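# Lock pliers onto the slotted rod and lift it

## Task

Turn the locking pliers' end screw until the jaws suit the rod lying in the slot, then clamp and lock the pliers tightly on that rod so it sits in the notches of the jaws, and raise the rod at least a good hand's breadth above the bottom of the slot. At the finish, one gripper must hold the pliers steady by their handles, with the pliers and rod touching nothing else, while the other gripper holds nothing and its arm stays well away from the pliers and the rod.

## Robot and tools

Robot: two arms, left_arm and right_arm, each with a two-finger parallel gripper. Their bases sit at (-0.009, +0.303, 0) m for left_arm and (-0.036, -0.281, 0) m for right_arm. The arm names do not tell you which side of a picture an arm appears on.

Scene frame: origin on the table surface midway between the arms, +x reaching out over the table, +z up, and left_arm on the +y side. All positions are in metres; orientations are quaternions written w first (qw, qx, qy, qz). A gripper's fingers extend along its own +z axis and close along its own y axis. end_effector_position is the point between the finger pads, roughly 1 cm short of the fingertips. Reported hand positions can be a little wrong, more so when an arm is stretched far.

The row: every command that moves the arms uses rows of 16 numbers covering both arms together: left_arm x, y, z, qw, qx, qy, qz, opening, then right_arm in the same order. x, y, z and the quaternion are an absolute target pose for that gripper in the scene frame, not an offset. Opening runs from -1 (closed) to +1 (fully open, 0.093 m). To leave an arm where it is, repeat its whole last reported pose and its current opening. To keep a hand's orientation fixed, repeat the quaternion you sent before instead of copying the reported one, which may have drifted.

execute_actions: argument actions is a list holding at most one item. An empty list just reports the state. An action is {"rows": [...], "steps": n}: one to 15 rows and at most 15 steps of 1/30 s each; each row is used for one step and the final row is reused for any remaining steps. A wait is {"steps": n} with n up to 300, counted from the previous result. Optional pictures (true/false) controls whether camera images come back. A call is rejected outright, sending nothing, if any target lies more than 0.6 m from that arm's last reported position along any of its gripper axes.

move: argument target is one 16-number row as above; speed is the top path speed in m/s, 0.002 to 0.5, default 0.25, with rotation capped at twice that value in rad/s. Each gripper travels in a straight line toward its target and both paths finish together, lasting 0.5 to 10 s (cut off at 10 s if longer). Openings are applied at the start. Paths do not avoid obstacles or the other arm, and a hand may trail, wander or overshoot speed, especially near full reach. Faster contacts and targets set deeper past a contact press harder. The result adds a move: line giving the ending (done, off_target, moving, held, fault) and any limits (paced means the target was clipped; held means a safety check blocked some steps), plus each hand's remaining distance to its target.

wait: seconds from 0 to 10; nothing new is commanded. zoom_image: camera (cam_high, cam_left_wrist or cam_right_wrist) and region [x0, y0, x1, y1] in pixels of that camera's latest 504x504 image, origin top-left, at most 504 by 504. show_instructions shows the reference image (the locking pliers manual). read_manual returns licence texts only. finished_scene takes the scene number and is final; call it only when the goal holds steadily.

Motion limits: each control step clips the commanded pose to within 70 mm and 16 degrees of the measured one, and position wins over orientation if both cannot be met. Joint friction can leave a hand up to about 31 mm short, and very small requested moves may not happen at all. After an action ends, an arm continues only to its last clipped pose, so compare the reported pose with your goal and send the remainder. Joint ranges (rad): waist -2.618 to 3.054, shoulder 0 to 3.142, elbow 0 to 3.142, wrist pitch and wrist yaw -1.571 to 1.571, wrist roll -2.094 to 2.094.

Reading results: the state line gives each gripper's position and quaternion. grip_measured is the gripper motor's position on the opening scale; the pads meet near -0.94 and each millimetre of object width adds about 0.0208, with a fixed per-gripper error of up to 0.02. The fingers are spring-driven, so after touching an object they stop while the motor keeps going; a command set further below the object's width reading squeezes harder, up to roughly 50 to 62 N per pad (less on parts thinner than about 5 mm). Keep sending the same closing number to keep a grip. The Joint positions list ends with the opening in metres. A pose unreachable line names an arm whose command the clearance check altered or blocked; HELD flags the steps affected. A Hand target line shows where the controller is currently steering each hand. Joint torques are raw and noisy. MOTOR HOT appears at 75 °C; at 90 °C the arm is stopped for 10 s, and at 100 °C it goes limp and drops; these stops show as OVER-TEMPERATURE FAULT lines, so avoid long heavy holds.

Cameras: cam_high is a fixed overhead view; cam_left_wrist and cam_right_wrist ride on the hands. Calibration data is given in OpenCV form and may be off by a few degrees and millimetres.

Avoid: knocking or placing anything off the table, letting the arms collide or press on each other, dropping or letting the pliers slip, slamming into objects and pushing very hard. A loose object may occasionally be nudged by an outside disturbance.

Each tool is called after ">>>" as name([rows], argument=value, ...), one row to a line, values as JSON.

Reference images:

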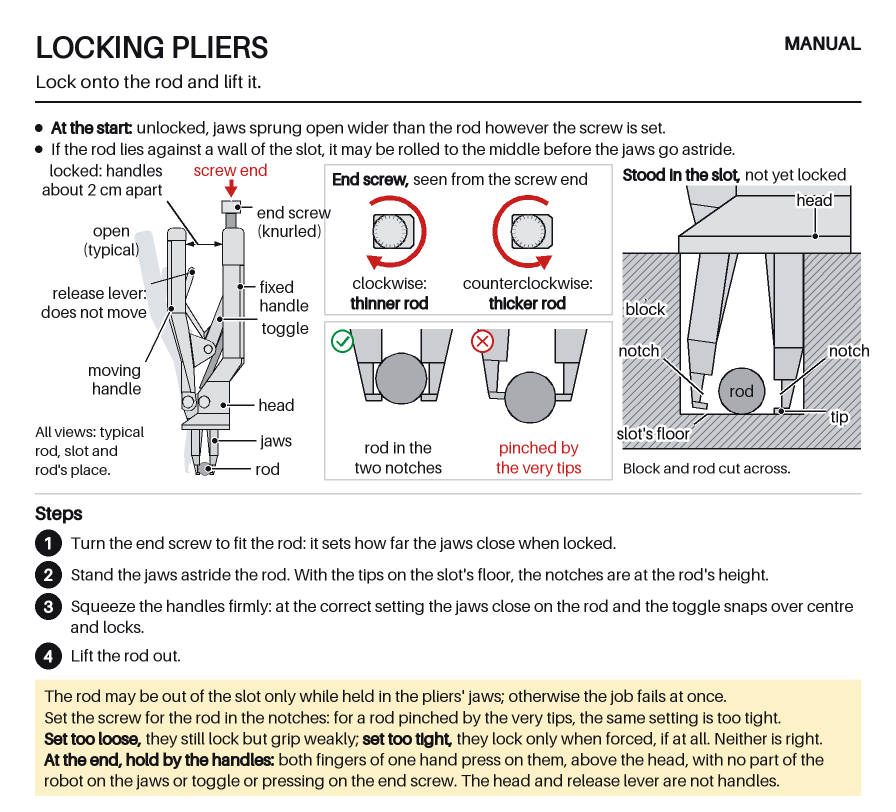

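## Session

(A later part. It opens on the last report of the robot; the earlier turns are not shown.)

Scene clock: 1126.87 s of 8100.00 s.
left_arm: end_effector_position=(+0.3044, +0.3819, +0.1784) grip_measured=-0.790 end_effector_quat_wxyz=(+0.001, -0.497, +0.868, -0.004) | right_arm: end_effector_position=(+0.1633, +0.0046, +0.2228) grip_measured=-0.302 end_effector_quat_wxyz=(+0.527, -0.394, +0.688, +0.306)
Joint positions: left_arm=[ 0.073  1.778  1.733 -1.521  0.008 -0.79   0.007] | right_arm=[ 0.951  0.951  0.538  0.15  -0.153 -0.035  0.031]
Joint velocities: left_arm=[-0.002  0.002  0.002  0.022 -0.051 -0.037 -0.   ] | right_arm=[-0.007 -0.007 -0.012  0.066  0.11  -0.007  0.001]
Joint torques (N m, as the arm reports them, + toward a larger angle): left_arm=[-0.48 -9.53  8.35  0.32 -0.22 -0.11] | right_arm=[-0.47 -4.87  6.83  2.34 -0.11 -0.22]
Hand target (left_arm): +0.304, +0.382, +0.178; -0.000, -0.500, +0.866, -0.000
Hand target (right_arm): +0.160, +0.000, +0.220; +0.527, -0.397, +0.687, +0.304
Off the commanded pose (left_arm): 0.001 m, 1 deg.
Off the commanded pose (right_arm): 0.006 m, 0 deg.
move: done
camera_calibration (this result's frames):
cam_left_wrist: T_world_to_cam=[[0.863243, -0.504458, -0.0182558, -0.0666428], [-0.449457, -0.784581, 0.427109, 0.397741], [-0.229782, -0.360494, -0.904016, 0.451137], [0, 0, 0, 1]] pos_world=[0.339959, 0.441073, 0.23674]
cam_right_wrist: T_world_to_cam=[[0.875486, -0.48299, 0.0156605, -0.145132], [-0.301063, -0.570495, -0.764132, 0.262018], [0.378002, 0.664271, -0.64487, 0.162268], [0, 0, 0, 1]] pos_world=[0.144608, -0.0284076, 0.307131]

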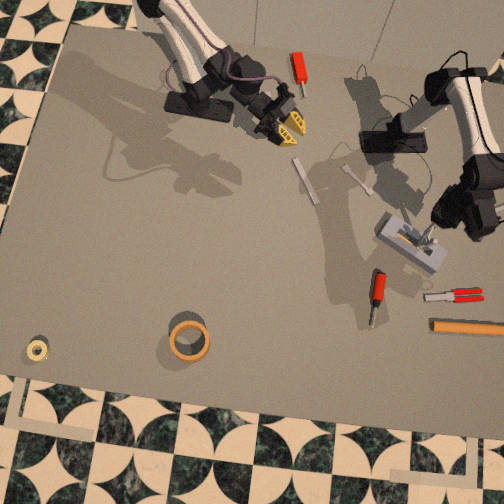

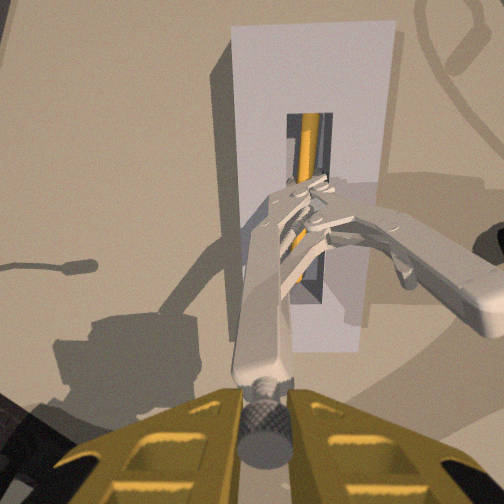

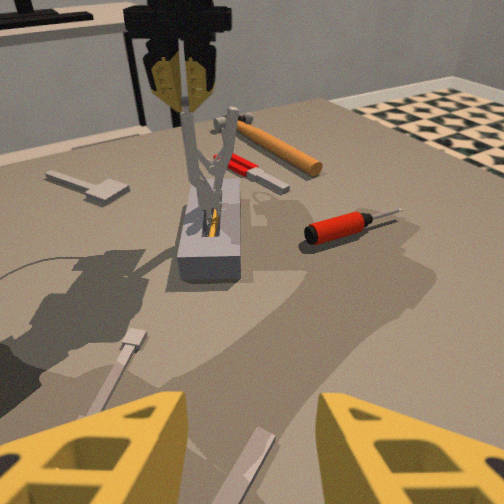

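>>> move(target=[0.304,0.382,0.178,0,-0.643,0.766,0,-0.8,0.16,0,0.22,0.527,-0.397,0.687,0.304,-0.3], speed=0.08)

Scene clock: 1132.53 s of 8100.00 s.
left_arm: end_effector_position=(+0.3053, +0.3815, +0.1784) grip_measured=-0.790 end_effector_quat_wxyz=(+0.001, -0.639, +0.769, -0.007) | right_arm: end_effector_position=(+0.1633, +0.0046, +0.2228) grip_measured=-0.302 end_effector_quat_wxyz=(+0.527, -0.394, +0.688, +0.306)
Joint positions: left_arm=[ 0.073  1.778  1.733 -1.518  0.012 -1.137  0.007] | right_arm=[ 0.951  0.951  0.538  0.15  -0.153 -0.035  0.031]
Joint velocities: left_arm=[-0.002 -0.012 -0.017 -0.022 -0.037 -0.037 -0.001] | right_arm=[-0.017 -0.017 -0.027 -0.037  0.066  0.007  0.001]
Joint torques (N m, as the arm reports them, + toward a larger angle): left_arm=[-0.56 -9.47  8.2   0.25 -0.29 -0.09] | right_arm=[-0.49 -4.82  6.89  2.35 -0.12 -0.22]
Hand target (left_arm): +0.304, +0.382, +0.178; +0.000, -0.643, +0.766, -0.000
Hand target (right_arm): +0.160, +0.000, +0.220; +0.527, -0.397, +0.687, +0.304
Off the commanded pose (left_arm): 0.001 m, 1 deg.
Off the commanded pose (right_arm): 0.006 m, 0 deg.
move: done
camera_calibration (this result's frames):
cam_left_wrist: T_world_to_cam=[[0.983468, -0.180443, -0.0152139, -0.228472], [-0.156314, -0.888357, 0.431727, 0.347048], [-0.0914176, -0.422212, -0.901876, 0.432107], [0, 0, 0, 1]] pos_world=[0.318445, 0.449517, 0.236401]
cam_right_wrist: T_world_to_cam=[[0.875486, -0.48299, 0.0156605, -0.145132], [-0.301063, -0.570495, -0.764132, 0.262018], [0.378002, 0.664271, -0.64487, 0.162268], [0, 0, 0, 1]] pos_world=[0.144608, -0.0284076, 0.307131]

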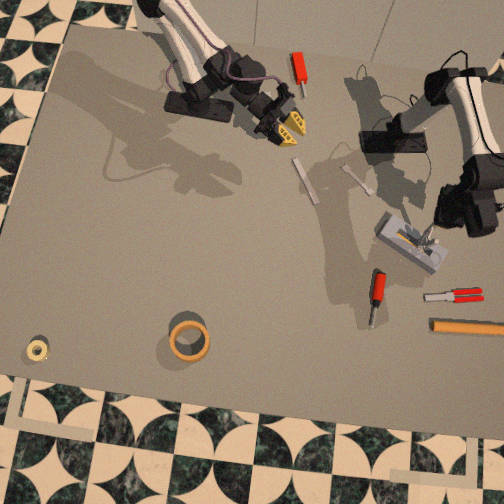

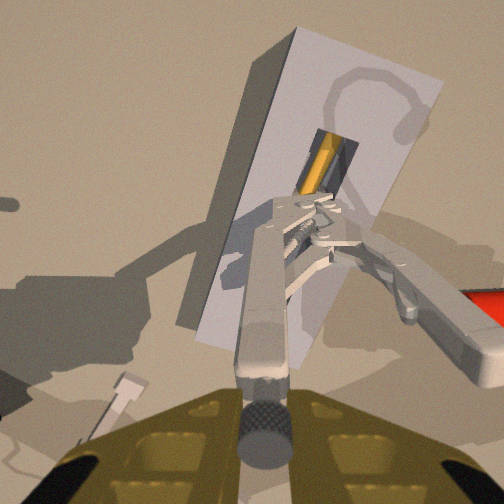

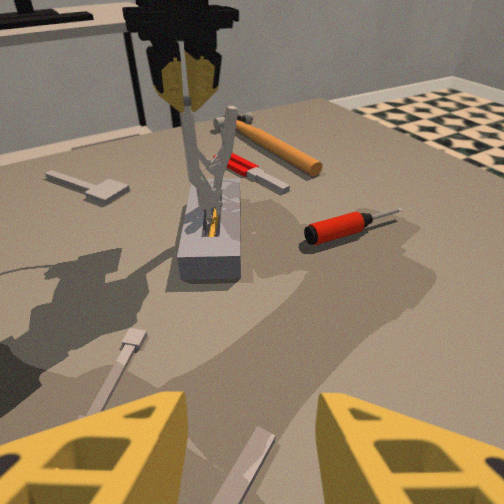

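>>> move(target=[0.304,0.382,0.178,0,-0.777,0.629,0,-0.8,0.16,0,0.22,0.527,-0.397,0.687,0.304,-0.3], speed=0.08)

>>> move(target=[0.304,0.382,0.178,0,-0.643,0.766,0,-0.8,0.16,0,0.22,0.527,-0.397,0.687,0.304,-0.3], speed=0.08)

Scene clock: 1139.03 s of 8100.00 s.
left_arm: end_effector_position=(+0.3059, +0.3812, +0.1784) grip_measured=-0.790 end_effector_quat_wxyz=(+0.000, +0.774, -0.633, +0.009) | right_arm: end_effector_position=(+0.1633, +0.0046, +0.2228) grip_measured=-0.302 end_effector_quat_wxyz=(+0.527, -0.394, +0.688, +0.306)
Joint positions: left_arm=[ 0.073  1.778  1.733 -1.516  0.014 -1.521  0.007] | right_arm=[ 0.951  0.951  0.538  0.15  -0.153 -0.035  0.031]
Joint velocities: left_arm=[-0.012 -0.007 -0.022 -0.051  0.037  0.007  0.   ] | right_arm=[ 0.017 -0.007 -0.007 -0.066 -0.007 -0.022 -0.001]
Joint torques (N m, as the arm reports them, + toward a larger angle): left_arm=[-0.57 -9.54  8.23  0.19 -0.3  -0.09] | right_arm=[-0.47 -4.86  6.85  2.36 -0.1  -0.22]
Hand target (left_arm): +0.304, +0.382, +0.178; +0.000, +0.777, -0.629, -0.000
Hand target (right_arm): +0.160, +0.000, +0.220; +0.527, -0.397, +0.687, +0.304
Off the commanded pose (left_arm): 0.002 m, 1 deg.
Off the commanded pose (right_arm): 0.006 m, 0 deg.
move: done
camera_calibration (this result's frames):
cam_left_wrist: T_world_to_cam=[[0.979506, 0.200742, -0.0164637, -0.373024], [0.187609, -0.879565, 0.437228, 0.237377], [0.0732893, -0.431357, -0.8992, 0.384692], [0, 0, 0, 1]] pos_world=[0.292651, 0.449609, 0.235985]
cam_right_wrist: T_world_to_cam=[[0.875486, -0.48299, 0.0156605, -0.145132], [-0.301063, -0.570495, -0.764132, 0.262018], [0.378002, 0.664271, -0.64487, 0.162268], [0, 0, 0, 1]] pos_world=[0.144608, -0.0284076, 0.307131]

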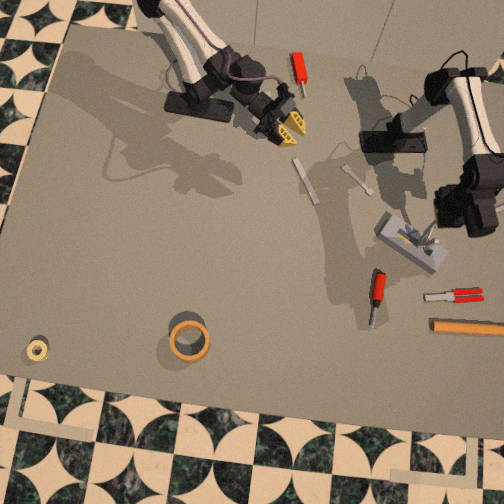

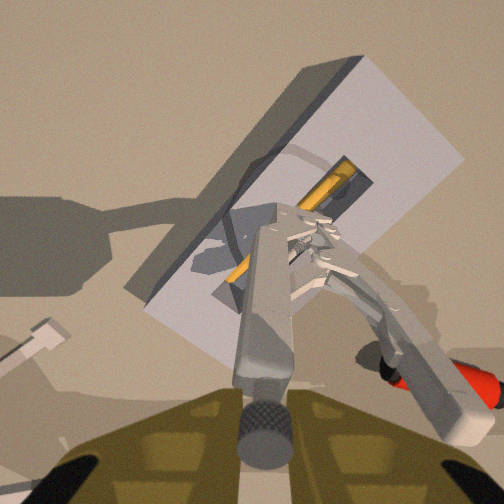

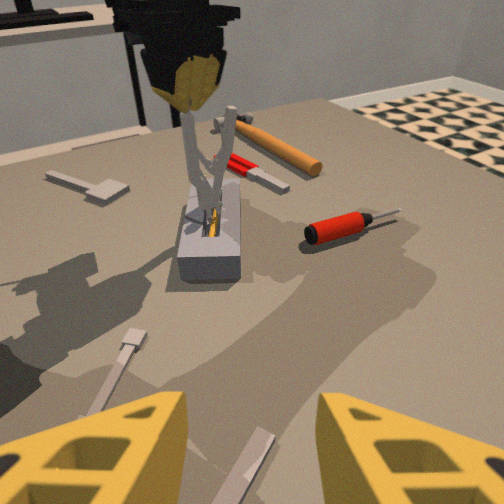

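Scene clock: 1141.73 s of 8100.00 s.
left_arm: end_effector_position=(+0.3063, +0.3815, +0.1784) grip_measured=-0.790 end_effector_quat_wxyz=(+0.002, -0.648, +0.761, -0.008) | right_arm: end_effector_position=(+0.1633, +0.0046, +0.2228) grip_measured=-0.302 end_effector_quat_wxyz=(+0.527, -0.394, +0.688, +0.306)
Joint positions: left_arm=[ 0.073  1.778  1.733 -1.514  0.013 -1.161  0.007] | right_arm=[ 0.951  0.951  0.538  0.15  -0.153 -0.035  0.031]
Joint velocities: left_arm=[-0.002  0.002  0.007  0.037 -0.051  0.037  0.001] | right_arm=[ 0.007 -0.002 -0.007  0.051 -0.037  0.081 -0.001]
Joint torques (N m, as the arm reports them, + toward a larger angle): left_arm=[-0.47 -9.3   8.13  0.2  -0.27  0.12] | right_arm=[-0.45 -4.9   6.82  2.34 -0.12 -0.21]
Hand target (left_arm): +0.304, +0.382, +0.178; -0.000, -0.643, +0.766, -0.000
Hand target (right_arm): +0.160, +0.000, +0.220; +0.527, -0.397, +0.687, +0.304
Off the commanded pose (left_arm): 0.002 m, 1 deg.
Off the commanded pose (right_arm): 0.006 m, 0 deg.
move: done
camera_calibration (this result's frames):
cam_left_wrist: T_world_to_cam=[[0.987568, -0.156777, -0.0114397, -0.24035], [-0.136554, -0.891674, 0.431591, 0.342466], [-0.0778641, -0.424664, -0.901997, 0.429028], [0, 0, 0, 1]] pos_world=[0.317533, 0.449879, 0.236427]
cam_right_wrist: T_world_to_cam=[[0.875486, -0.48299, 0.0156605, -0.145132], [-0.301063, -0.570495, -0.764132, 0.262018], [0.378002, 0.664271, -0.64487, 0.162268], [0, 0, 0, 1]] pos_world=[0.144608, -0.0284076, 0.307131]

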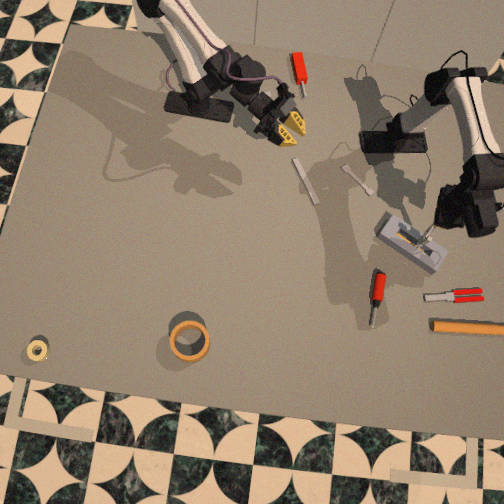

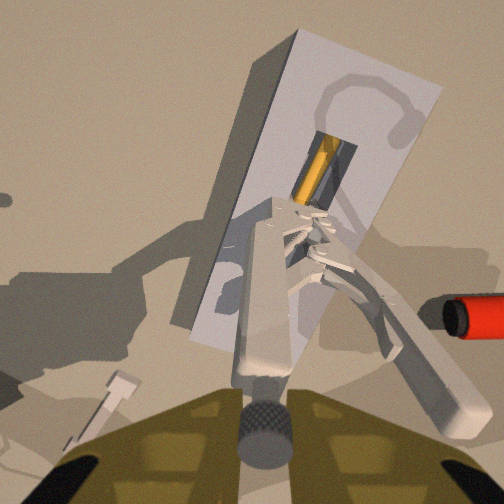

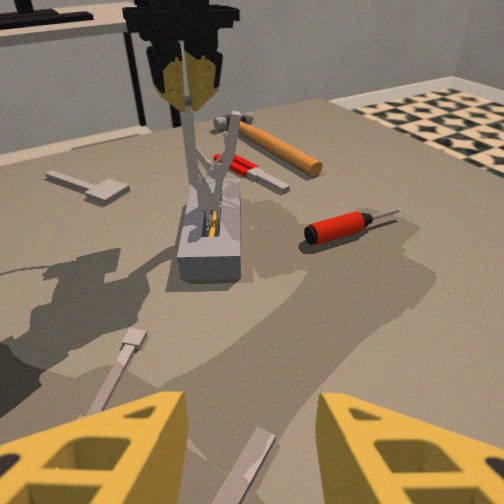

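>>> execute_actions([
  {"rows":[[0.305,0.382,0.178,0,-0.646,0.763,0,-0.74,0.16,0,0.22,0.527,-0.397,0.687,0.304,-0.3],[0.305,0.382,0.178,0,-0.646,0.763,0,-0.70,0.16,0,0.22,0.527,-0.397,0.687,0.304,-0.3],[0.305,0.382,0.178,0,-0.646,0.763,0,-0.66,0.16,0,0.22,0.527,-0.397,0.687,0.304,-0.3],[0.305,0.382,0.178,0,-0.646,0.763,0,-0.62,0.16,0,0.22,0.527,-0.397,0.687,0.304,-0.3],[0.305,0.382,0.178,0,-0.646,0.763,0,-0.58,0.16,0,0.22,0.527,-0.397,0.687,0.304,-0.3],[0.305,0.382,0.178,0,-0.646,0.763,0,-0.5,0.16,0,0.22,0.527,-0.397,0.687,0.304,-0.3],[0.305,0.382,0.178,0,-0.646,0.763,0,-0.4,0.16,0,0.22,0.527,-0.397,0.687,0.304,-0.3],[0.305,0.382,0.178,0,-0.646,0.763,0,-0.2,0.16,0,0.22,0.527,-0.397,0.687,0.304,-0.3]],"steps":15},
])

>>> move(target=[0.331,0.371,0.188,0,-0.515,0.857,0,0.95,0.16,0,0.22,0.527,-0.397,0.687,0.304,-0.3], speed=0.05)

Scene clock: 1149.00 s of 8100.00 s.
left_arm: end_effector_position=(+0.3058, +0.3823, +0.1784) grip_measured=-0.201 end_effector_quat_wxyz=(+0.003, -0.647, +0.762, -0.006) | right_arm: end_effector_position=(+0.1633, +0.0046, +0.2228) grip_measured=-0.302 end_effector_quat_wxyz=(+0.527, -0.394, +0.688, +0.306)
Joint positions: left_arm=[ 0.073  1.778  1.733 -1.515  0.008 -1.158  0.036] | right_arm=[ 0.951  0.951  0.538  0.15  -0.153 -0.035  0.031]
Joint velocities: left_arm=[ 0.002 -0.022  0.002 -0.022  0.051  0.081  0.001] | right_arm=[-0.007 -0.007 -0.002 -0.051  0.007 -0.037  0.   ]
Joint torques (N m, as the arm reports them, + toward a larger angle): left_arm=[-0.6  -9.04  8.68  0.19 -0.23  0.04] | right_arm=[-0.45 -4.83  6.82  2.35 -0.1  -0.21]
Hand target (left_arm): +0.305, +0.382, +0.178; +0.000, -0.646, +0.763, -0.000
Hand target (right_arm): +0.160, +0.000, +0.220; +0.527, -0.397, +0.687, +0.304
Off the commanded pose (left_arm): 0.001 m, 1 deg.
Off the commanded pose (right_arm): 0.006 m, 0 deg.
Steps of this call (steps 1 to 203: nothing new was sent; steps 204 to 218: all 15 steps of this action). Readings (end_effector_position):
204: left_arm (+0.3062, +0.3816, +0.1784) | right_arm (+0.1633, +0.0046, +0.2228)
205: left_arm (+0.3062, +0.3816, +0.1784) | right_arm (+0.1633, +0.0046, +0.2228)
207: left_arm (+0.3061, +0.3818, +0.1784) | right_arm (+0.1633, +0.0046, +0.2228)
211: left_arm (+0.3059, +0.3821, +0.1784) | right_arm (+0.1633, +0.0046, +0.2228)
218: the state above
camera_calibration (this result's frames):
cam_left_wrist: T_world_to_cam=[[0.987124, -0.1593, -0.0144456, -0.238129], [-0.137894, -0.893273, 0.427842, 0.344756], [-0.0810592, -0.420341, -0.903738, 0.42893], [0, 0, 0, 1]] pos_world=[0.317371, 0.450324, 0.236699]
cam_right_wrist: T_world_to_cam=[[0.875486, -0.48299, 0.0156605, -0.145132], [-0.301063, -0.570495, -0.764132, 0.262018], [0.378002, 0.664271, -0.64487, 0.162268], [0, 0, 0, 1]] pos_world=[0.144608, -0.0284076, 0.307131]

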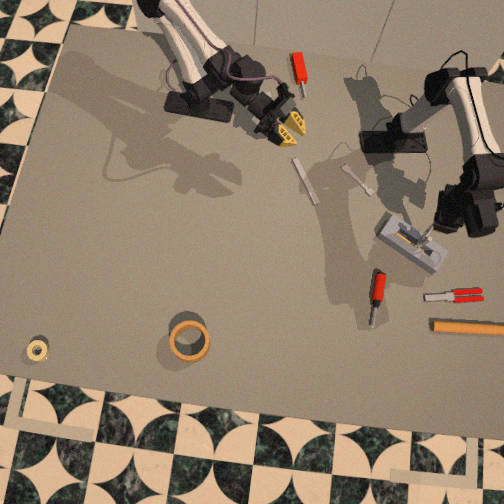

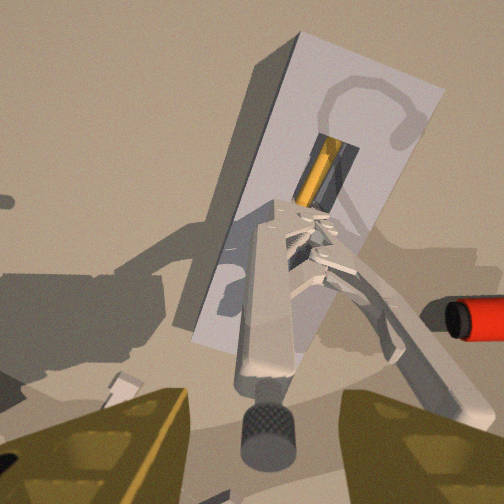

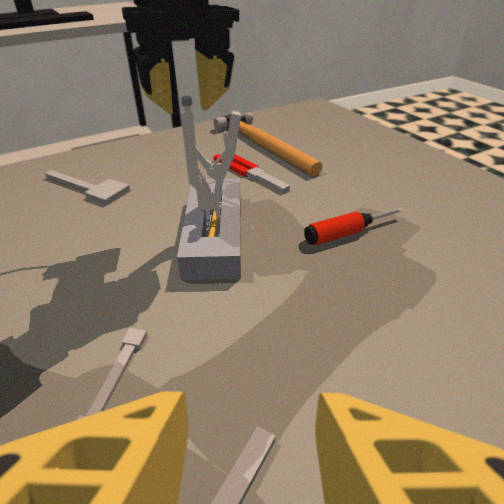

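Scene clock: 1152.77 s of 8100.00 s.
left_arm: end_effector_position=(+0.3270, +0.3720, +0.1879) grip_measured=+0.948 end_effector_quat_wxyz=(+0.015, -0.523, +0.852, -0.009) | right_arm: end_effector_position=(+0.1633, +0.0046, +0.2228) grip_measured=-0.302 end_effector_quat_wxyz=(+0.527, -0.394, +0.688, +0.306)
Joint positions: left_arm=[ 0.029  1.839  1.848 -1.546  0.008 -0.895  0.091] | right_arm=[ 0.951  0.951  0.538  0.15  -0.153 -0.035  0.031]
Joint velocities: left_arm=[ 0.012 -0.012 -0.012 -0.007  0.007  0.007  0.   ] | right_arm=[ 0.007  0.007  0.002 -0.037 -0.022 -0.066 -0.   ]
Joint torques (N m, as the arm reports them, + toward a larger angle): left_arm=[-0.96 -8.54 10.4   0.32 -0.21  0.15] | right_arm=[-0.43 -4.89  6.89  2.35 -0.11 -0.22]
Hand target (left_arm): +0.331, +0.371, +0.188; +0.014, -0.515, +0.857, -0.006
Hand target (right_arm): +0.160, +0.000, +0.220; +0.527, -0.397, +0.687, +0.304
Off the commanded pose (left_arm): 0.004 m, 2 deg.
Off the commanded pose (right_arm): 0.006 m, 0 deg.
joint sent to its limit (left arm) — the command would take joint 4 (wrist pitch) past its lower limit, so that joint was sent only as far as its limit.
move: done
camera_calibration (this result's frames):
cam_left_wrist: T_world_to_cam=[[0.892769, -0.450496, 0.00412192, -0.124855], [-0.41208, -0.812873, 0.411617, 0.397248], [-0.182081, -0.369177, -0.911348, 0.450392], [0, 0, 0, 1]] pos_world=[0.357172, 0.43294, 0.247465]
cam_right_wrist: T_world_to_cam=[[0.875486, -0.48299, 0.0156605, -0.145132], [-0.301063, -0.570495, -0.764132, 0.262018], [0.378002, 0.664271, -0.64487, 0.162268], [0, 0, 0, 1]] pos_world=[0.144608, -0.0284076, 0.307131]

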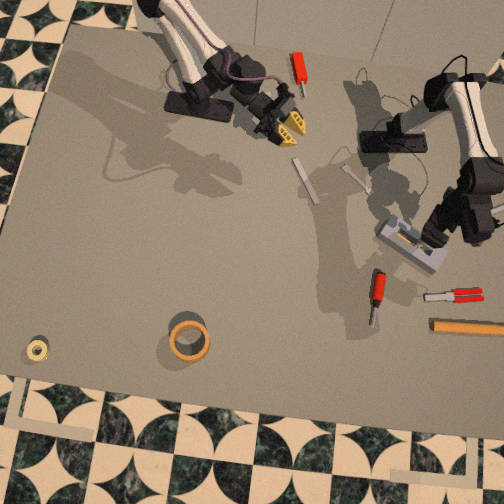

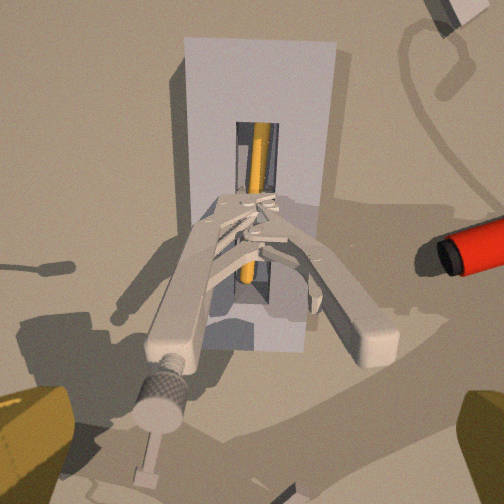

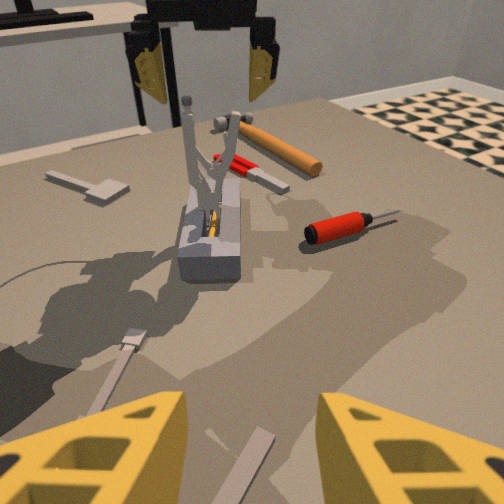

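>>> move(target=[0.324,0.373,0.141,0,-0.515,0.857,0,0.95,0.16,0,0.22,0.527,-0.397,0.687,0.304,-0.3], speed=0.04)

>>> execute_actions([
  {"rows":[[0.326,0.373,0.144,0,-0.515,0.857,0,0.7,0.16,0,0.22,0.527,-0.397,0.687,0.304,-0.3],[0.326,0.373,0.144,0,-0.515,0.857,0,0.6,0.16,0,0.22,0.527,-0.397,0.687,0.304,-0.3],[0.326,0.373,0.144,0,-0.515,0.857,0,0.52,0.16,0,0.22,0.527,-0.397,0.687,0.304,-0.3],[0.326,0.373,0.144,0,-0.515,0.857,0,0.47,0.16,0,0.22,0.527,-0.397,0.687,0.304,-0.3],[0.326,0.373,0.144,0,-0.515,0.857,0,0.43,0.16,0,0.22,0.527,-0.397,0.687,0.304,-0.3],[0.326,0.373,0.144,0,-0.515,0.857,0,0.39,0.16,0,0.22,0.527,-0.397,0.687,0.304,-0.3],[0.326,0.373,0.144,0,-0.515,0.857,0,0.35,0.16,0,0.22,0.527,-0.397,0.687,0.304,-0.3],[0.326,0.373,0.144,0,-0.515,0.857,0,0.31,0.16,0,0.22,0.527,-0.397,0.687,0.304,-0.3],[0.326,0.373,0.144,0,-0.515,0.857,0,0.27,0.16,0,0.22,0.527,-0.397,0.687,0.304,-0.3],[0.326,0.373,0.144,0,-0.515,0.857,0,0.23,0.16,0,0.22,0.527,-0.397,0.687,0.304,-0.3],[0.326,0.373,0.144,0,-0.515,0.857,0,0.2,0.16,0,0.22,0.527,-0.397,0.687,0.304,-0.3]],"steps":15},
])

>>> execute_actions([
  {"rows":[[0.326,0.373,0.144,0,-0.515,0.857,0,0.17,0.16,0,0.22,0.527,-0.397,0.687,0.304,-0.3],[0.326,0.373,0.144,0,-0.515,0.857,0,0.14,0.16,0,0.22,0.527,-0.397,0.687,0.304,-0.3],[0.326,0.373,0.144,0,-0.515,0.857,0,0.12,0.16,0,0.22,0.527,-0.397,0.687,0.304,-0.3]],"steps":15},
])

Scene clock: 1161.93 s of 8100.00 s.
left_arm: end_effector_position=(+0.3283, +0.3724, +0.1464) grip_measured=+0.948 end_effector_quat_wxyz=(+0.004, -0.518, +0.855, -0.005) | right_arm: end_effector_position=(+0.1633, +0.0046, +0.2228) grip_measured=-0.302 end_effector_quat_wxyz=(+0.527, -0.394, +0.688, +0.306)
Joint positions: left_arm=[ 0.029  1.839  1.681 -1.402  0.008 -0.884  0.091] | right_arm=[ 0.951  0.951  0.538  0.15  -0.153 -0.035  0.031]
Joint velocities: left_arm=[-0.002 -0.007 -0.007 -0.007 -0.007 -0.037  0.001] | right_arm=[-0.017 -0.007  0.007 -0.037 -0.007 -0.037  0.   ]
Joint torques (N m, as the arm reports them, + toward a larger angle): left_arm=[ -0.26 -11.02   5.66   0.47  -0.19   0.14] | right_arm=[-0.43 -4.84  6.85  2.35 -0.11 -0.21]
Hand target (left_arm): +0.325, +0.373, +0.141; -0.000, -0.515, +0.857, -0.000
Hand target (right_arm): +0.160, +0.000, +0.220; +0.527, -0.397, +0.687, +0.304
Off the commanded pose (left_arm): 0.007 m, 1 deg.
Off the commanded pose (right_arm): 0.006 m, 0 deg.
move: done
camera_calibration (this result's frames):
cam_left_wrist: T_world_to_cam=[[0.887449, -0.460693, -0.0140264, -0.11752], [-0.411956, -0.806478, 0.424129, 0.410926], [-0.206705, -0.370615, -0.905493, 0.420658], [0, 0, 0, 1]] pos_world=[0.360528, 0.433165, 0.204969]
cam_right_wrist: T_world_to_cam=[[0.875486, -0.48299, 0.0156605, -0.145132], [-0.301063, -0.570495, -0.764132, 0.262018], [0.378002, 0.664271, -0.64487, 0.162268], [0, 0, 0, 1]] pos_world=[0.144608, -0.0284076, 0.307131]

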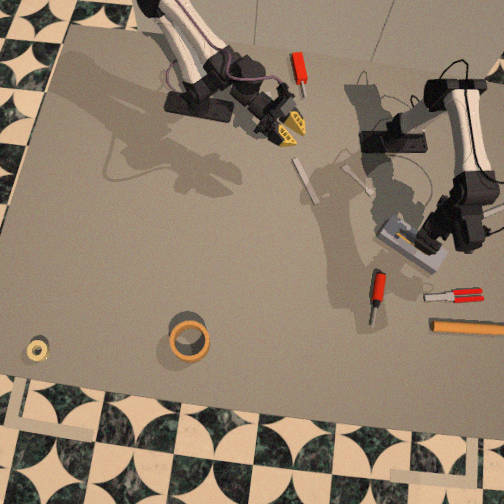

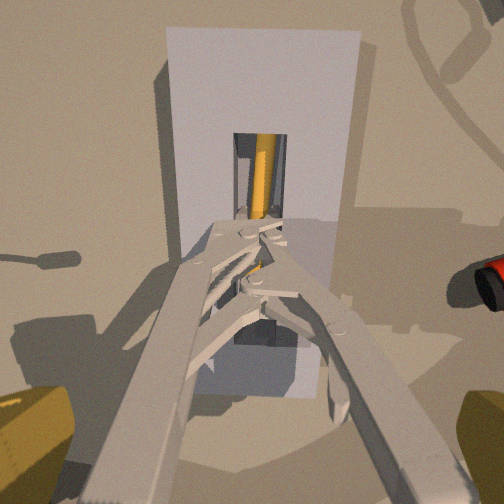

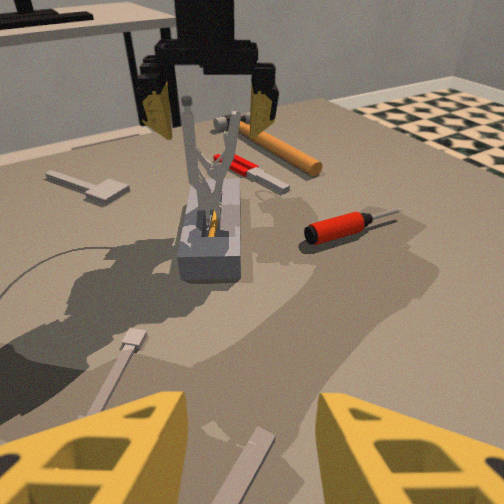

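Scene clock: 1162.43 s of 8100.00 s.
left_arm: end_effector_position=(+0.3275, +0.3727, +0.1476) grip_measured=+0.206 end_effector_quat_wxyz=(+0.005, -0.517, +0.856, -0.004) | right_arm: end_effector_position=(+0.1633, +0.0046, +0.2228) grip_measured=-0.302 end_effector_quat_wxyz=(+0.527, -0.394, +0.688, +0.306)
Joint positions: left_arm=[ 0.029  1.836  1.681 -1.405  0.004 -0.882  0.055] | right_arm=[ 0.951  0.951  0.538  0.15  -0.153 -0.035  0.031]
Joint velocities: left_arm=[-0.002  0.002 -0.017  0.066 -0.066  0.081  0.001] | right_arm=[-0.002 -0.007  0.017 -0.022 -0.037  0.037  0.002]
Joint torques (N m, as the arm reports them, + toward a larger angle): left_arm=[ -0.21 -10.12   7.39   0.36  -0.19   0.11] | right_arm=[-0.47 -4.9   6.84  2.35 -0.12 -0.21]
Hand target (left_arm): +0.326, +0.373, +0.144; -0.000, -0.515, +0.857, -0.000
Hand target (right_arm): +0.160, +0.000, +0.220; +0.527, -0.397, +0.687, +0.304
Off the commanded pose (left_arm): 0.004 m, 1 deg.
Off the commanded pose (right_arm): 0.006 m, 0 deg.
Steps of this call (steps 1 to 15: all 15 steps of this action). Readings (end_effector_position):
1: left_arm (+0.3283, +0.3724, +0.1464) | right_arm (+0.1633, +0.0046, +0.2228)
2: left_arm (+0.3283, +0.3724, +0.1464) | right_arm (+0.1633, +0.0046, +0.2228)
4: left_arm (+0.3283, +0.3724, +0.1464) | right_arm (+0.1633, +0.0046, +0.2228)
8: left_arm (+0.3279, +0.3727, +0.1464) | right_arm (+0.1633, +0.0046, +0.2228)
15: the state above
camera_calibration (this result's frames):
cam_left_wrist: T_world_to_cam=[[0.886592, -0.462306, -0.0150762, -0.11554], [-0.41368, -0.807077, 0.421304, 0.411534], [-0.206939, -0.367288, -0.906794, 0.420745], [0, 0, 0, 1]] pos_world=[0.359749, 0.433259, 0.206406]
cam_right_wrist: T_world_to_cam=[[0.875486, -0.48299, 0.0156605, -0.145132], [-0.301063, -0.570495, -0.764132, 0.262018], [0.378002, 0.664271, -0.64487, 0.162268], [0, 0, 0, 1]] pos_world=[0.144608, -0.0284076, 0.307131]

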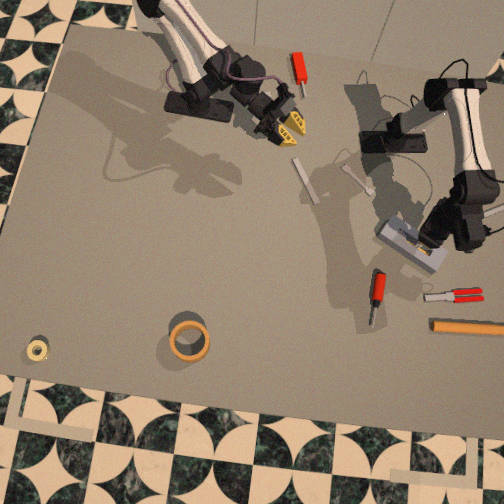

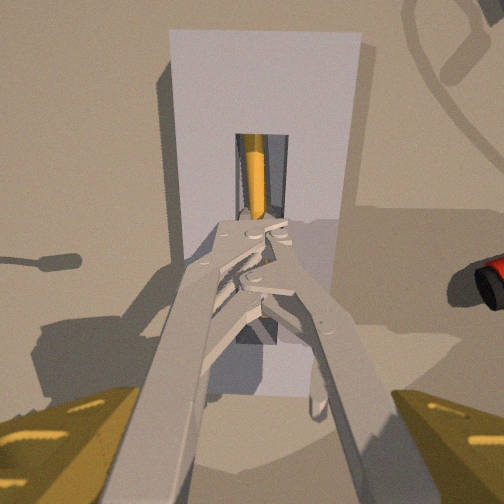

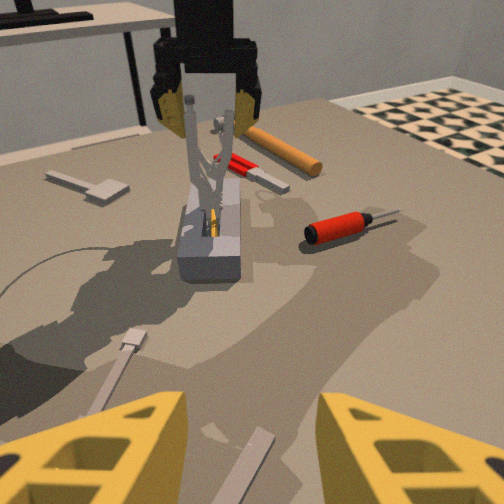

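Scene clock: 1162.93 s of 8100.00 s.
left_arm: end_effector_position=(+0.3275, +0.3727, +0.1476) grip_measured=+0.129 end_effector_quat_wxyz=(+0.005, -0.517, +0.856, -0.004) | right_arm: end_effector_position=(+0.1633, +0.0046, +0.2228) grip_measured=-0.302 end_effector_quat_wxyz=(+0.527, -0.394, +0.688, +0.306)
Joint positions: left_arm=[ 0.029  1.836  1.681 -1.405  0.004 -0.882  0.051] | right_arm=[ 0.951  0.951  0.538  0.15  -0.153 -0.035  0.031]
Joint velocities: left_arm=[-0.007 -0.002 -0.002  0.007  0.007 -0.022  0.   ] | right_arm=[-0.002  0.012 -0.002 -0.007 -0.11   0.037 -0.   ]
Joint torques (N m, as the arm reports them, + toward a larger angle): left_arm=[ -0.31 -10.04   7.44   0.35  -0.19   0.09] | right_arm=[-0.43 -4.9   6.86  2.35 -0.1  -0.22]
Hand target (left_arm): +0.326, +0.373, +0.144; -0.000, -0.515, +0.857, +0.000
Hand target (right_arm): +0.160, +0.000, +0.220; +0.527, -0.397, +0.687, +0.304
Off the commanded pose (left_arm): 0.004 m, 1 deg.
Off the commanded pose (right_arm): 0.006 m, 0 deg.
Steps of this call (steps 1 to 15: all 15 steps of this action). Readings (end_effector_position):
1: left_arm (+0.3275, +0.3727, +0.1476) | right_arm (+0.1633, +0.0046, +0.2228)
2: left_arm (+0.3275, +0.3727, +0.1476) | right_arm (+0.1633, +0.0046, +0.2228)
4: left_arm (+0.3275, +0.3727, +0.1476) | right_arm (+0.1633, +0.0046, +0.2228)
8: left_arm (+0.3275, +0.3727, +0.1476) | right_arm (+0.1633, +0.0046, +0.2228)
15: the state above
camera_calibration (this result's frames):
cam_left_wrist: T_world_to_cam=[[0.886592, -0.462306, -0.0150762, -0.11554], [-0.41368, -0.807077, 0.421304, 0.411534], [-0.206939, -0.367288, -0.906794, 0.420745], [0, 0, 0, 1]] pos_world=[0.359749, 0.433259, 0.206406]
cam_right_wrist: T_world_to_cam=[[0.875486, -0.48299, 0.0156605, -0.145132], [-0.301063, -0.570495, -0.764132, 0.262018], [0.378002, 0.664271, -0.64487, 0.162268], [0, 0, 0, 1]] pos_world=[0.144608, -0.0284076, 0.307131]

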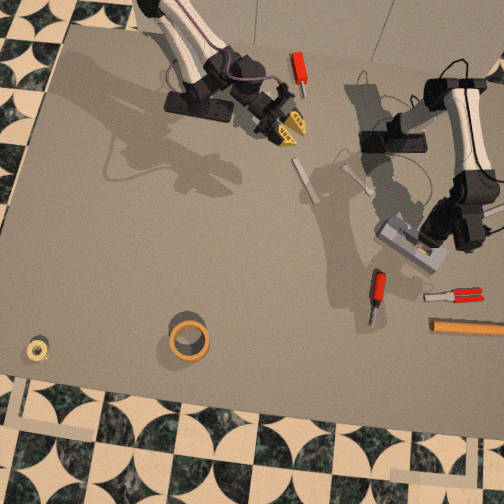

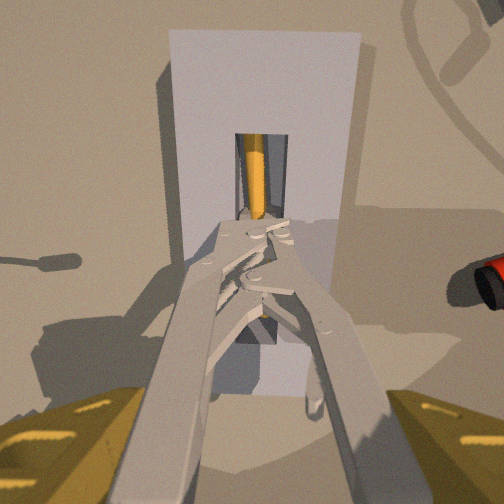

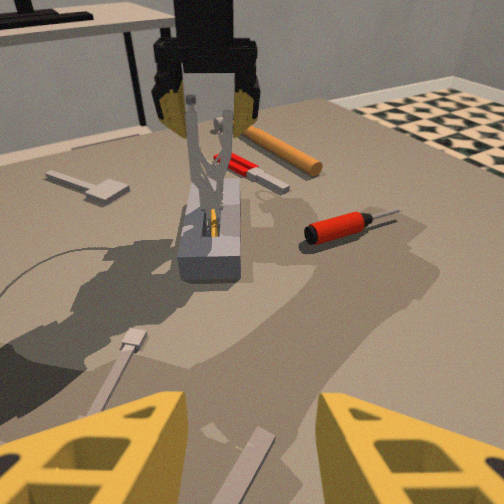

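>>> execute_actions([
  {"rows":[[0.326,0.373,0.144,0,-0.515,0.857,0,0.10,0.16,0,0.22,0.527,-0.397,0.687,0.304,-0.3],[0.326,0.373,0.144,0,-0.515,0.857,0,0.08,0.16,0,0.22,0.527,-0.397,0.687,0.304,-0.3],[0.326,0.373,0.144,0,-0.515,0.857,0,0.06,0.16,0,0.22,0.527,-0.397,0.687,0.304,-0.3]],"steps":15},
], pictures=false)

>>> execute_actions([
  {"rows":[[0.326,0.373,0.144,0,-0.515,0.857,0,0.04,0.16,0,0.22,0.527,-0.397,0.687,0.304,-0.3],[0.326,0.373,0.144,0,-0.515,0.857,0,0.02,0.16,0,0.22,0.527,-0.397,0.687,0.304,-0.3]],"steps":15},
])

Scene clock: 1167.43 s of 8100.00 s.
left_arm: end_effector_position=(+0.3275, +0.3727, +0.1476) grip_measured=+0.070 end_effector_quat_wxyz=(+0.005, -0.517, +0.856, -0.004) | right_arm: end_effector_position=(+0.1633, +0.0046, +0.2228) grip_measured=-0.302 end_effector_quat_wxyz=(+0.527, -0.394, +0.688, +0.306)
Joint positions: left_arm=[ 0.029  1.836  1.681 -1.405  0.004 -0.882  0.049] | right_arm=[ 0.951  0.951  0.538  0.15  -0.153 -0.035  0.031]
Joint velocities: left_arm=[-0.002  0.002  0.002  0.037  0.037 -0.081 -0.001] | right_arm=[ 0.012 -0.002 -0.007  0.037 -0.066  0.007 -0.   ]
Joint torques (N m, as the arm reports them, + toward a larger angle): left_arm=[ -0.42 -10.07   7.37   0.34  -0.18   0.09] | right_arm=[-0.44 -4.89  6.83  2.34 -0.11 -0.21]
Hand target (left_arm): +0.326, +0.373, +0.144; -0.000, -0.515, +0.857, -0.000
Hand target (right_arm): +0.160, +0.000, +0.220; +0.527, -0.397, +0.687, +0.304
Off the commanded pose (left_arm): 0.004 m, 1 deg.
Off the commanded pose (right_arm): 0.006 m, 0 deg.
Steps of this call (steps 1 to 120: nothing new was sent; steps 121 to 135: all 15 steps of this action). Readings (end_effector_position):
121: left_arm (+0.3275, +0.3727, +0.1476) | right_arm (+0.1633, +0.0046, +0.2228)
122: left_arm (+0.3275, +0.3727, +0.1476) | right_arm (+0.1633, +0.0046, +0.2228)
124: left_arm (+0.3275, +0.3727, +0.1476) | right_arm (+0.1633, +0.0046, +0.2228)
128: left_arm (+0.3275, +0.3727, +0.1476) | right_arm (+0.1633, +0.0046, +0.2228)
135: the state above

Scene clock: 1167.93 s of 8100.00 s.
left_arm: end_effector_position=(+0.3275, +0.3727, +0.1476) grip_measured=+0.032 end_effector_quat_wxyz=(+0.005, -0.517, +0.856, -0.004) | right_arm: end_effector_position=(+0.1633, +0.0046, +0.2228) grip_measured=-0.302 end_effector_quat_wxyz=(+0.527, -0.394, +0.688, +0.306)
Joint positions: left_arm=[ 0.029  1.836  1.681 -1.405  0.004 -0.882  0.047] | right_arm=[ 0.951  0.951  0.538  0.15  -0.153 -0.035  0.031]
Joint velocities: left_arm=[-0.002  0.002 -0.007 -0.11  -0.007 -0.007  0.001] | right_arm=[-0.017 -0.012 -0.007 -0.037  0.037 -0.022 -0.002]
Joint torques (N m, as the arm reports them, + toward a larger angle): left_arm=[ -0.32 -10.01   7.33   0.33  -0.16   0.1 ] | right_arm=[-0.51 -4.85  6.84  2.34 -0.12 -0.23]
Hand target (left_arm): +0.326, +0.373, +0.144; +0.000, -0.515, +0.857, -0.000
Hand target (right_arm): +0.160, +0.000, +0.220; +0.527, -0.397, +0.687, +0.304
Off the commanded pose (left_arm): 0.004 m, 1 deg.
Off the commanded pose (right_arm): 0.006 m, 0 deg.
Steps of this call (steps 1 to 15: all 15 steps of this action). Readings (end_effector_position):
1: left_arm (+0.3275, +0.3727, +0.1476) | right_arm (+0.1633, +0.0046, +0.2228)
2: left_arm (+0.3275, +0.3727, +0.1476) | right_arm (+0.1633, +0.0046, +0.2228)
4: left_arm (+0.3275, +0.3727, +0.1476) | right_arm (+0.1633, +0.0046, +0.2228)
8: left_arm (+0.3275, +0.3727, +0.1476) | right_arm (+0.1633, +0.0046, +0.2228)
15: the state above
camera_calibration (this result's frames):
cam_left_wrist: T_world_to_cam=[[0.886592, -0.462306, -0.0150762, -0.11554], [-0.41368, -0.807077, 0.421304, 0.411534], [-0.206939, -0.367288, -0.906794, 0.420745], [0, 0, 0, 1]] pos_world=[0.359749, 0.433259, 0.206406]
cam_right_wrist: T_world_to_cam=[[0.875486, -0.48299, 0.0156605, -0.145132], [-0.301063, -0.570495, -0.764132, 0.262018], [0.378002, 0.664271, -0.64487, 0.162268], [0, 0, 0, 1]] pos_world=[0.144608, -0.0284076, 0.307131]

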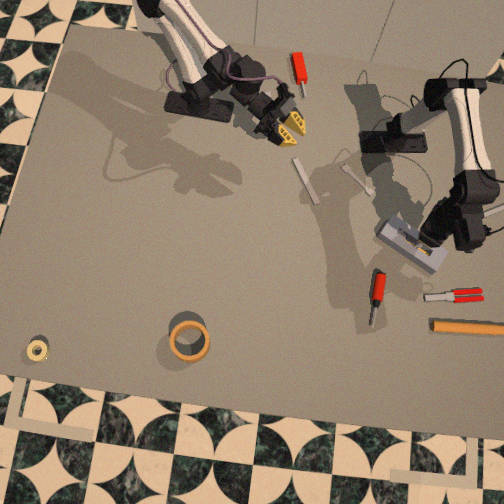

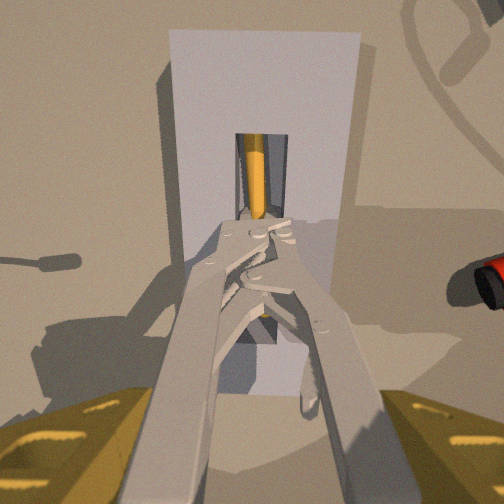

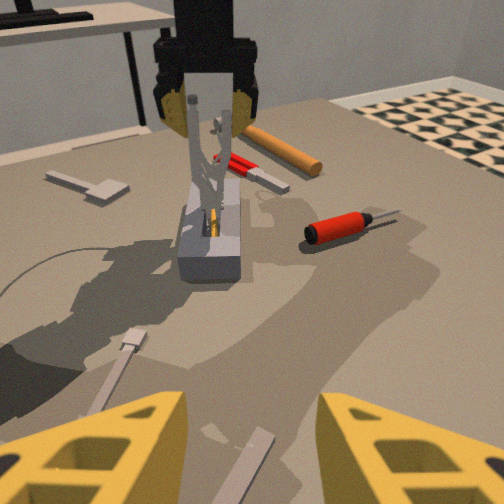

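>>> execute_actions([
  {"rows":[[0.326,0.373,0.144,0,-0.515,0.857,0,0.0,0.16,0,0.22,0.527,-0.397,0.687,0.304,-0.3],[0.326,0.373,0.144,0,-0.515,0.857,0,-0.02,0.16,0,0.22,0.527,-0.397,0.687,0.304,-0.3]],"steps":15},
], pictures=false)

>>> execute_actions([
  {"rows":[[0.326,0.373,0.144,0,-0.515,0.857,0,-0.04,0.16,0,0.22,0.527,-0.397,0.687,0.304,-0.3],[0.326,0.373,0.144,0,-0.515,0.857,0,-0.06,0.16,0,0.22,0.527,-0.397,0.687,0.304,-0.3]],"steps":15},
])

Scene clock: 1171.27 s of 8100.00 s.
left_arm: end_effector_position=(+0.3273, +0.3727, +0.1478) grip_measured=-0.008 end_effector_quat_wxyz=(+0.005, -0.517, +0.856, -0.004) | right_arm: end_effector_position=(+0.1633, +0.0046, +0.2228) grip_measured=-0.302 end_effector_quat_wxyz=(+0.527, -0.394, +0.688, +0.306)
Joint positions: left_arm=[ 0.029  1.835  1.681 -1.405  0.004 -0.882  0.045] | right_arm=[ 0.951  0.951  0.538  0.15  -0.153 -0.035  0.031]
Joint velocities: left_arm=[-0.007 -0.017  0.002  0.095 -0.022  0.051 -0.   ] | right_arm=[-0.007 -0.007 -0.007 -0.081  0.007 -0.037  0.   ]
Joint torques (N m, as the arm reports them, + toward a larger angle): left_arm=[-0.28 -9.81  7.42  0.37 -0.2   0.1 ] | right_arm=[-0.47 -4.87  6.85  2.35 -0.11 -0.22]
Hand target (left_arm): +0.326, +0.373, +0.144; -0.000, -0.515, +0.857, -0.000
Hand target (right_arm): +0.160, +0.000, +0.220; +0.527, -0.397, +0.687, +0.304
Off the commanded pose (left_arm): 0.004 m, 1 deg.
Off the commanded pose (right_arm): 0.006 m, 0 deg.
Steps of this call (steps 1 to 85: nothing new was sent; steps 86 to 100: all 15 steps of this action). Readings (end_effector_position):
86: left_arm (+0.3275, +0.3727, +0.1476) | right_arm (+0.1633, +0.0046, +0.2228)
87: left_arm (+0.3273, +0.3727, +0.1477) | right_arm (+0.1633, +0.0046, +0.2228)
89: left_arm (+0.3273, +0.3727, +0.1478) | right_arm (+0.1633, +0.0046, +0.2228)
93: left_arm (+0.3273, +0.3727, +0.1478) | right_arm (+0.1633, +0.0046, +0.2228)
100: the state above

Scene clock: 1171.77 s of 8100.00 s.
left_arm: end_effector_position=(+0.3273, +0.3727, +0.1481) grip_measured=-0.053 end_effector_quat_wxyz=(+0.006, -0.517, +0.856, -0.004) | right_arm: end_effector_position=(+0.1633, +0.0046, +0.2228) grip_measured=-0.302 end_effector_quat_wxyz=(+0.527, -0.394, +0.688, +0.306)
Joint positions: left_arm=[ 0.029  1.834  1.681 -1.405  0.004 -0.881  0.043] | right_arm=[ 0.951  0.951  0.538  0.15  -0.153 -0.035  0.031]
Joint velocities: left_arm=[ 0.007  0.017 -0.012  0.037  0.037 -0.022 -0.001] | right_arm=[-0.022 -0.007 -0.002 -0.007 -0.007 -0.081  0.001]
Joint torques (N m, as the arm reports them, + toward a larger angle): left_arm=[-0.34 -9.79  7.42  0.38 -0.2   0.08] | right_arm=[-0.43 -4.9   6.86  2.35 -0.11 -0.22]
Hand target (left_arm): +0.326, +0.373, +0.144; +0.000, -0.515, +0.857, -0.000
Hand target (right_arm): +0.160, +0.000, +0.220; +0.527, -0.397, +0.687, +0.304
Off the commanded pose (left_arm): 0.004 m, 1 deg.
Off the commanded pose (right_arm): 0.006 m, 0 deg.
Steps of this call (steps 1 to 15: all 15 steps of this action). Readings (end_effector_position):
1: left_arm (+0.3273, +0.3727, +0.1478) | right_arm (+0.1633, +0.0046, +0.2228)
2: left_arm (+0.3273, +0.3727, +0.1481) | right_arm (+0.1633, +0.0046, +0.2228)
4: left_arm (+0.3273, +0.3727, +0.1481) | right_arm (+0.1633, +0.0046, +0.2228)
8: left_arm (+0.3273, +0.3727, +0.1481) | right_arm (+0.1633, +0.0046, +0.2228)
15: the state above
camera_calibration (this result's frames):
cam_left_wrist: T_world_to_cam=[[0.886433, -0.462631, -0.0144344, -0.115302], [-0.414423, -0.807178, 0.420378, 0.411708], [-0.206131, -0.366655, -0.907234, 0.420736], [0, 0, 0, 1]] pos_world=[0.359555, 0.433244, 0.206969]
cam_right_wrist: T_world_to_cam=[[0.875486, -0.48299, 0.0156605, -0.145132], [-0.301063, -0.570495, -0.764132, 0.262018], [0.378002, 0.664271, -0.64487, 0.162268], [0, 0, 0, 1]] pos_world=[0.144608, -0.0284076, 0.307131]

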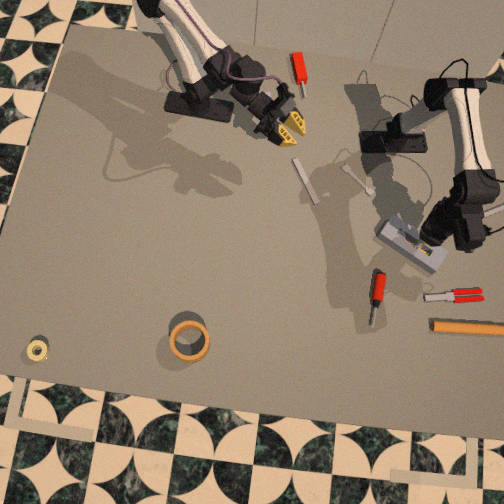

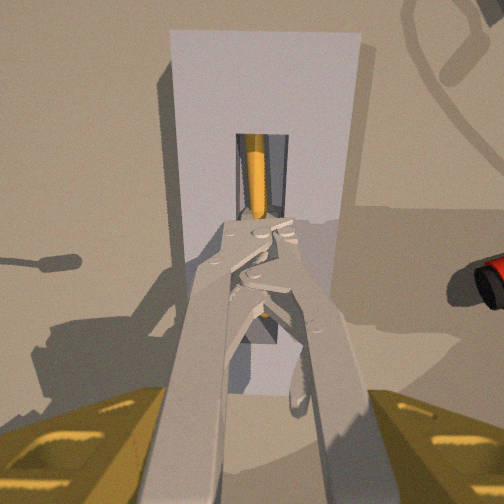

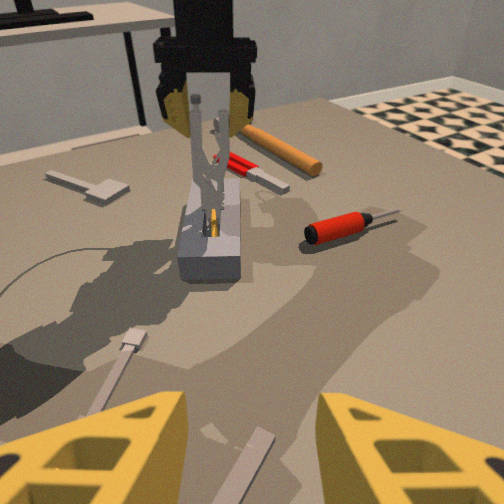

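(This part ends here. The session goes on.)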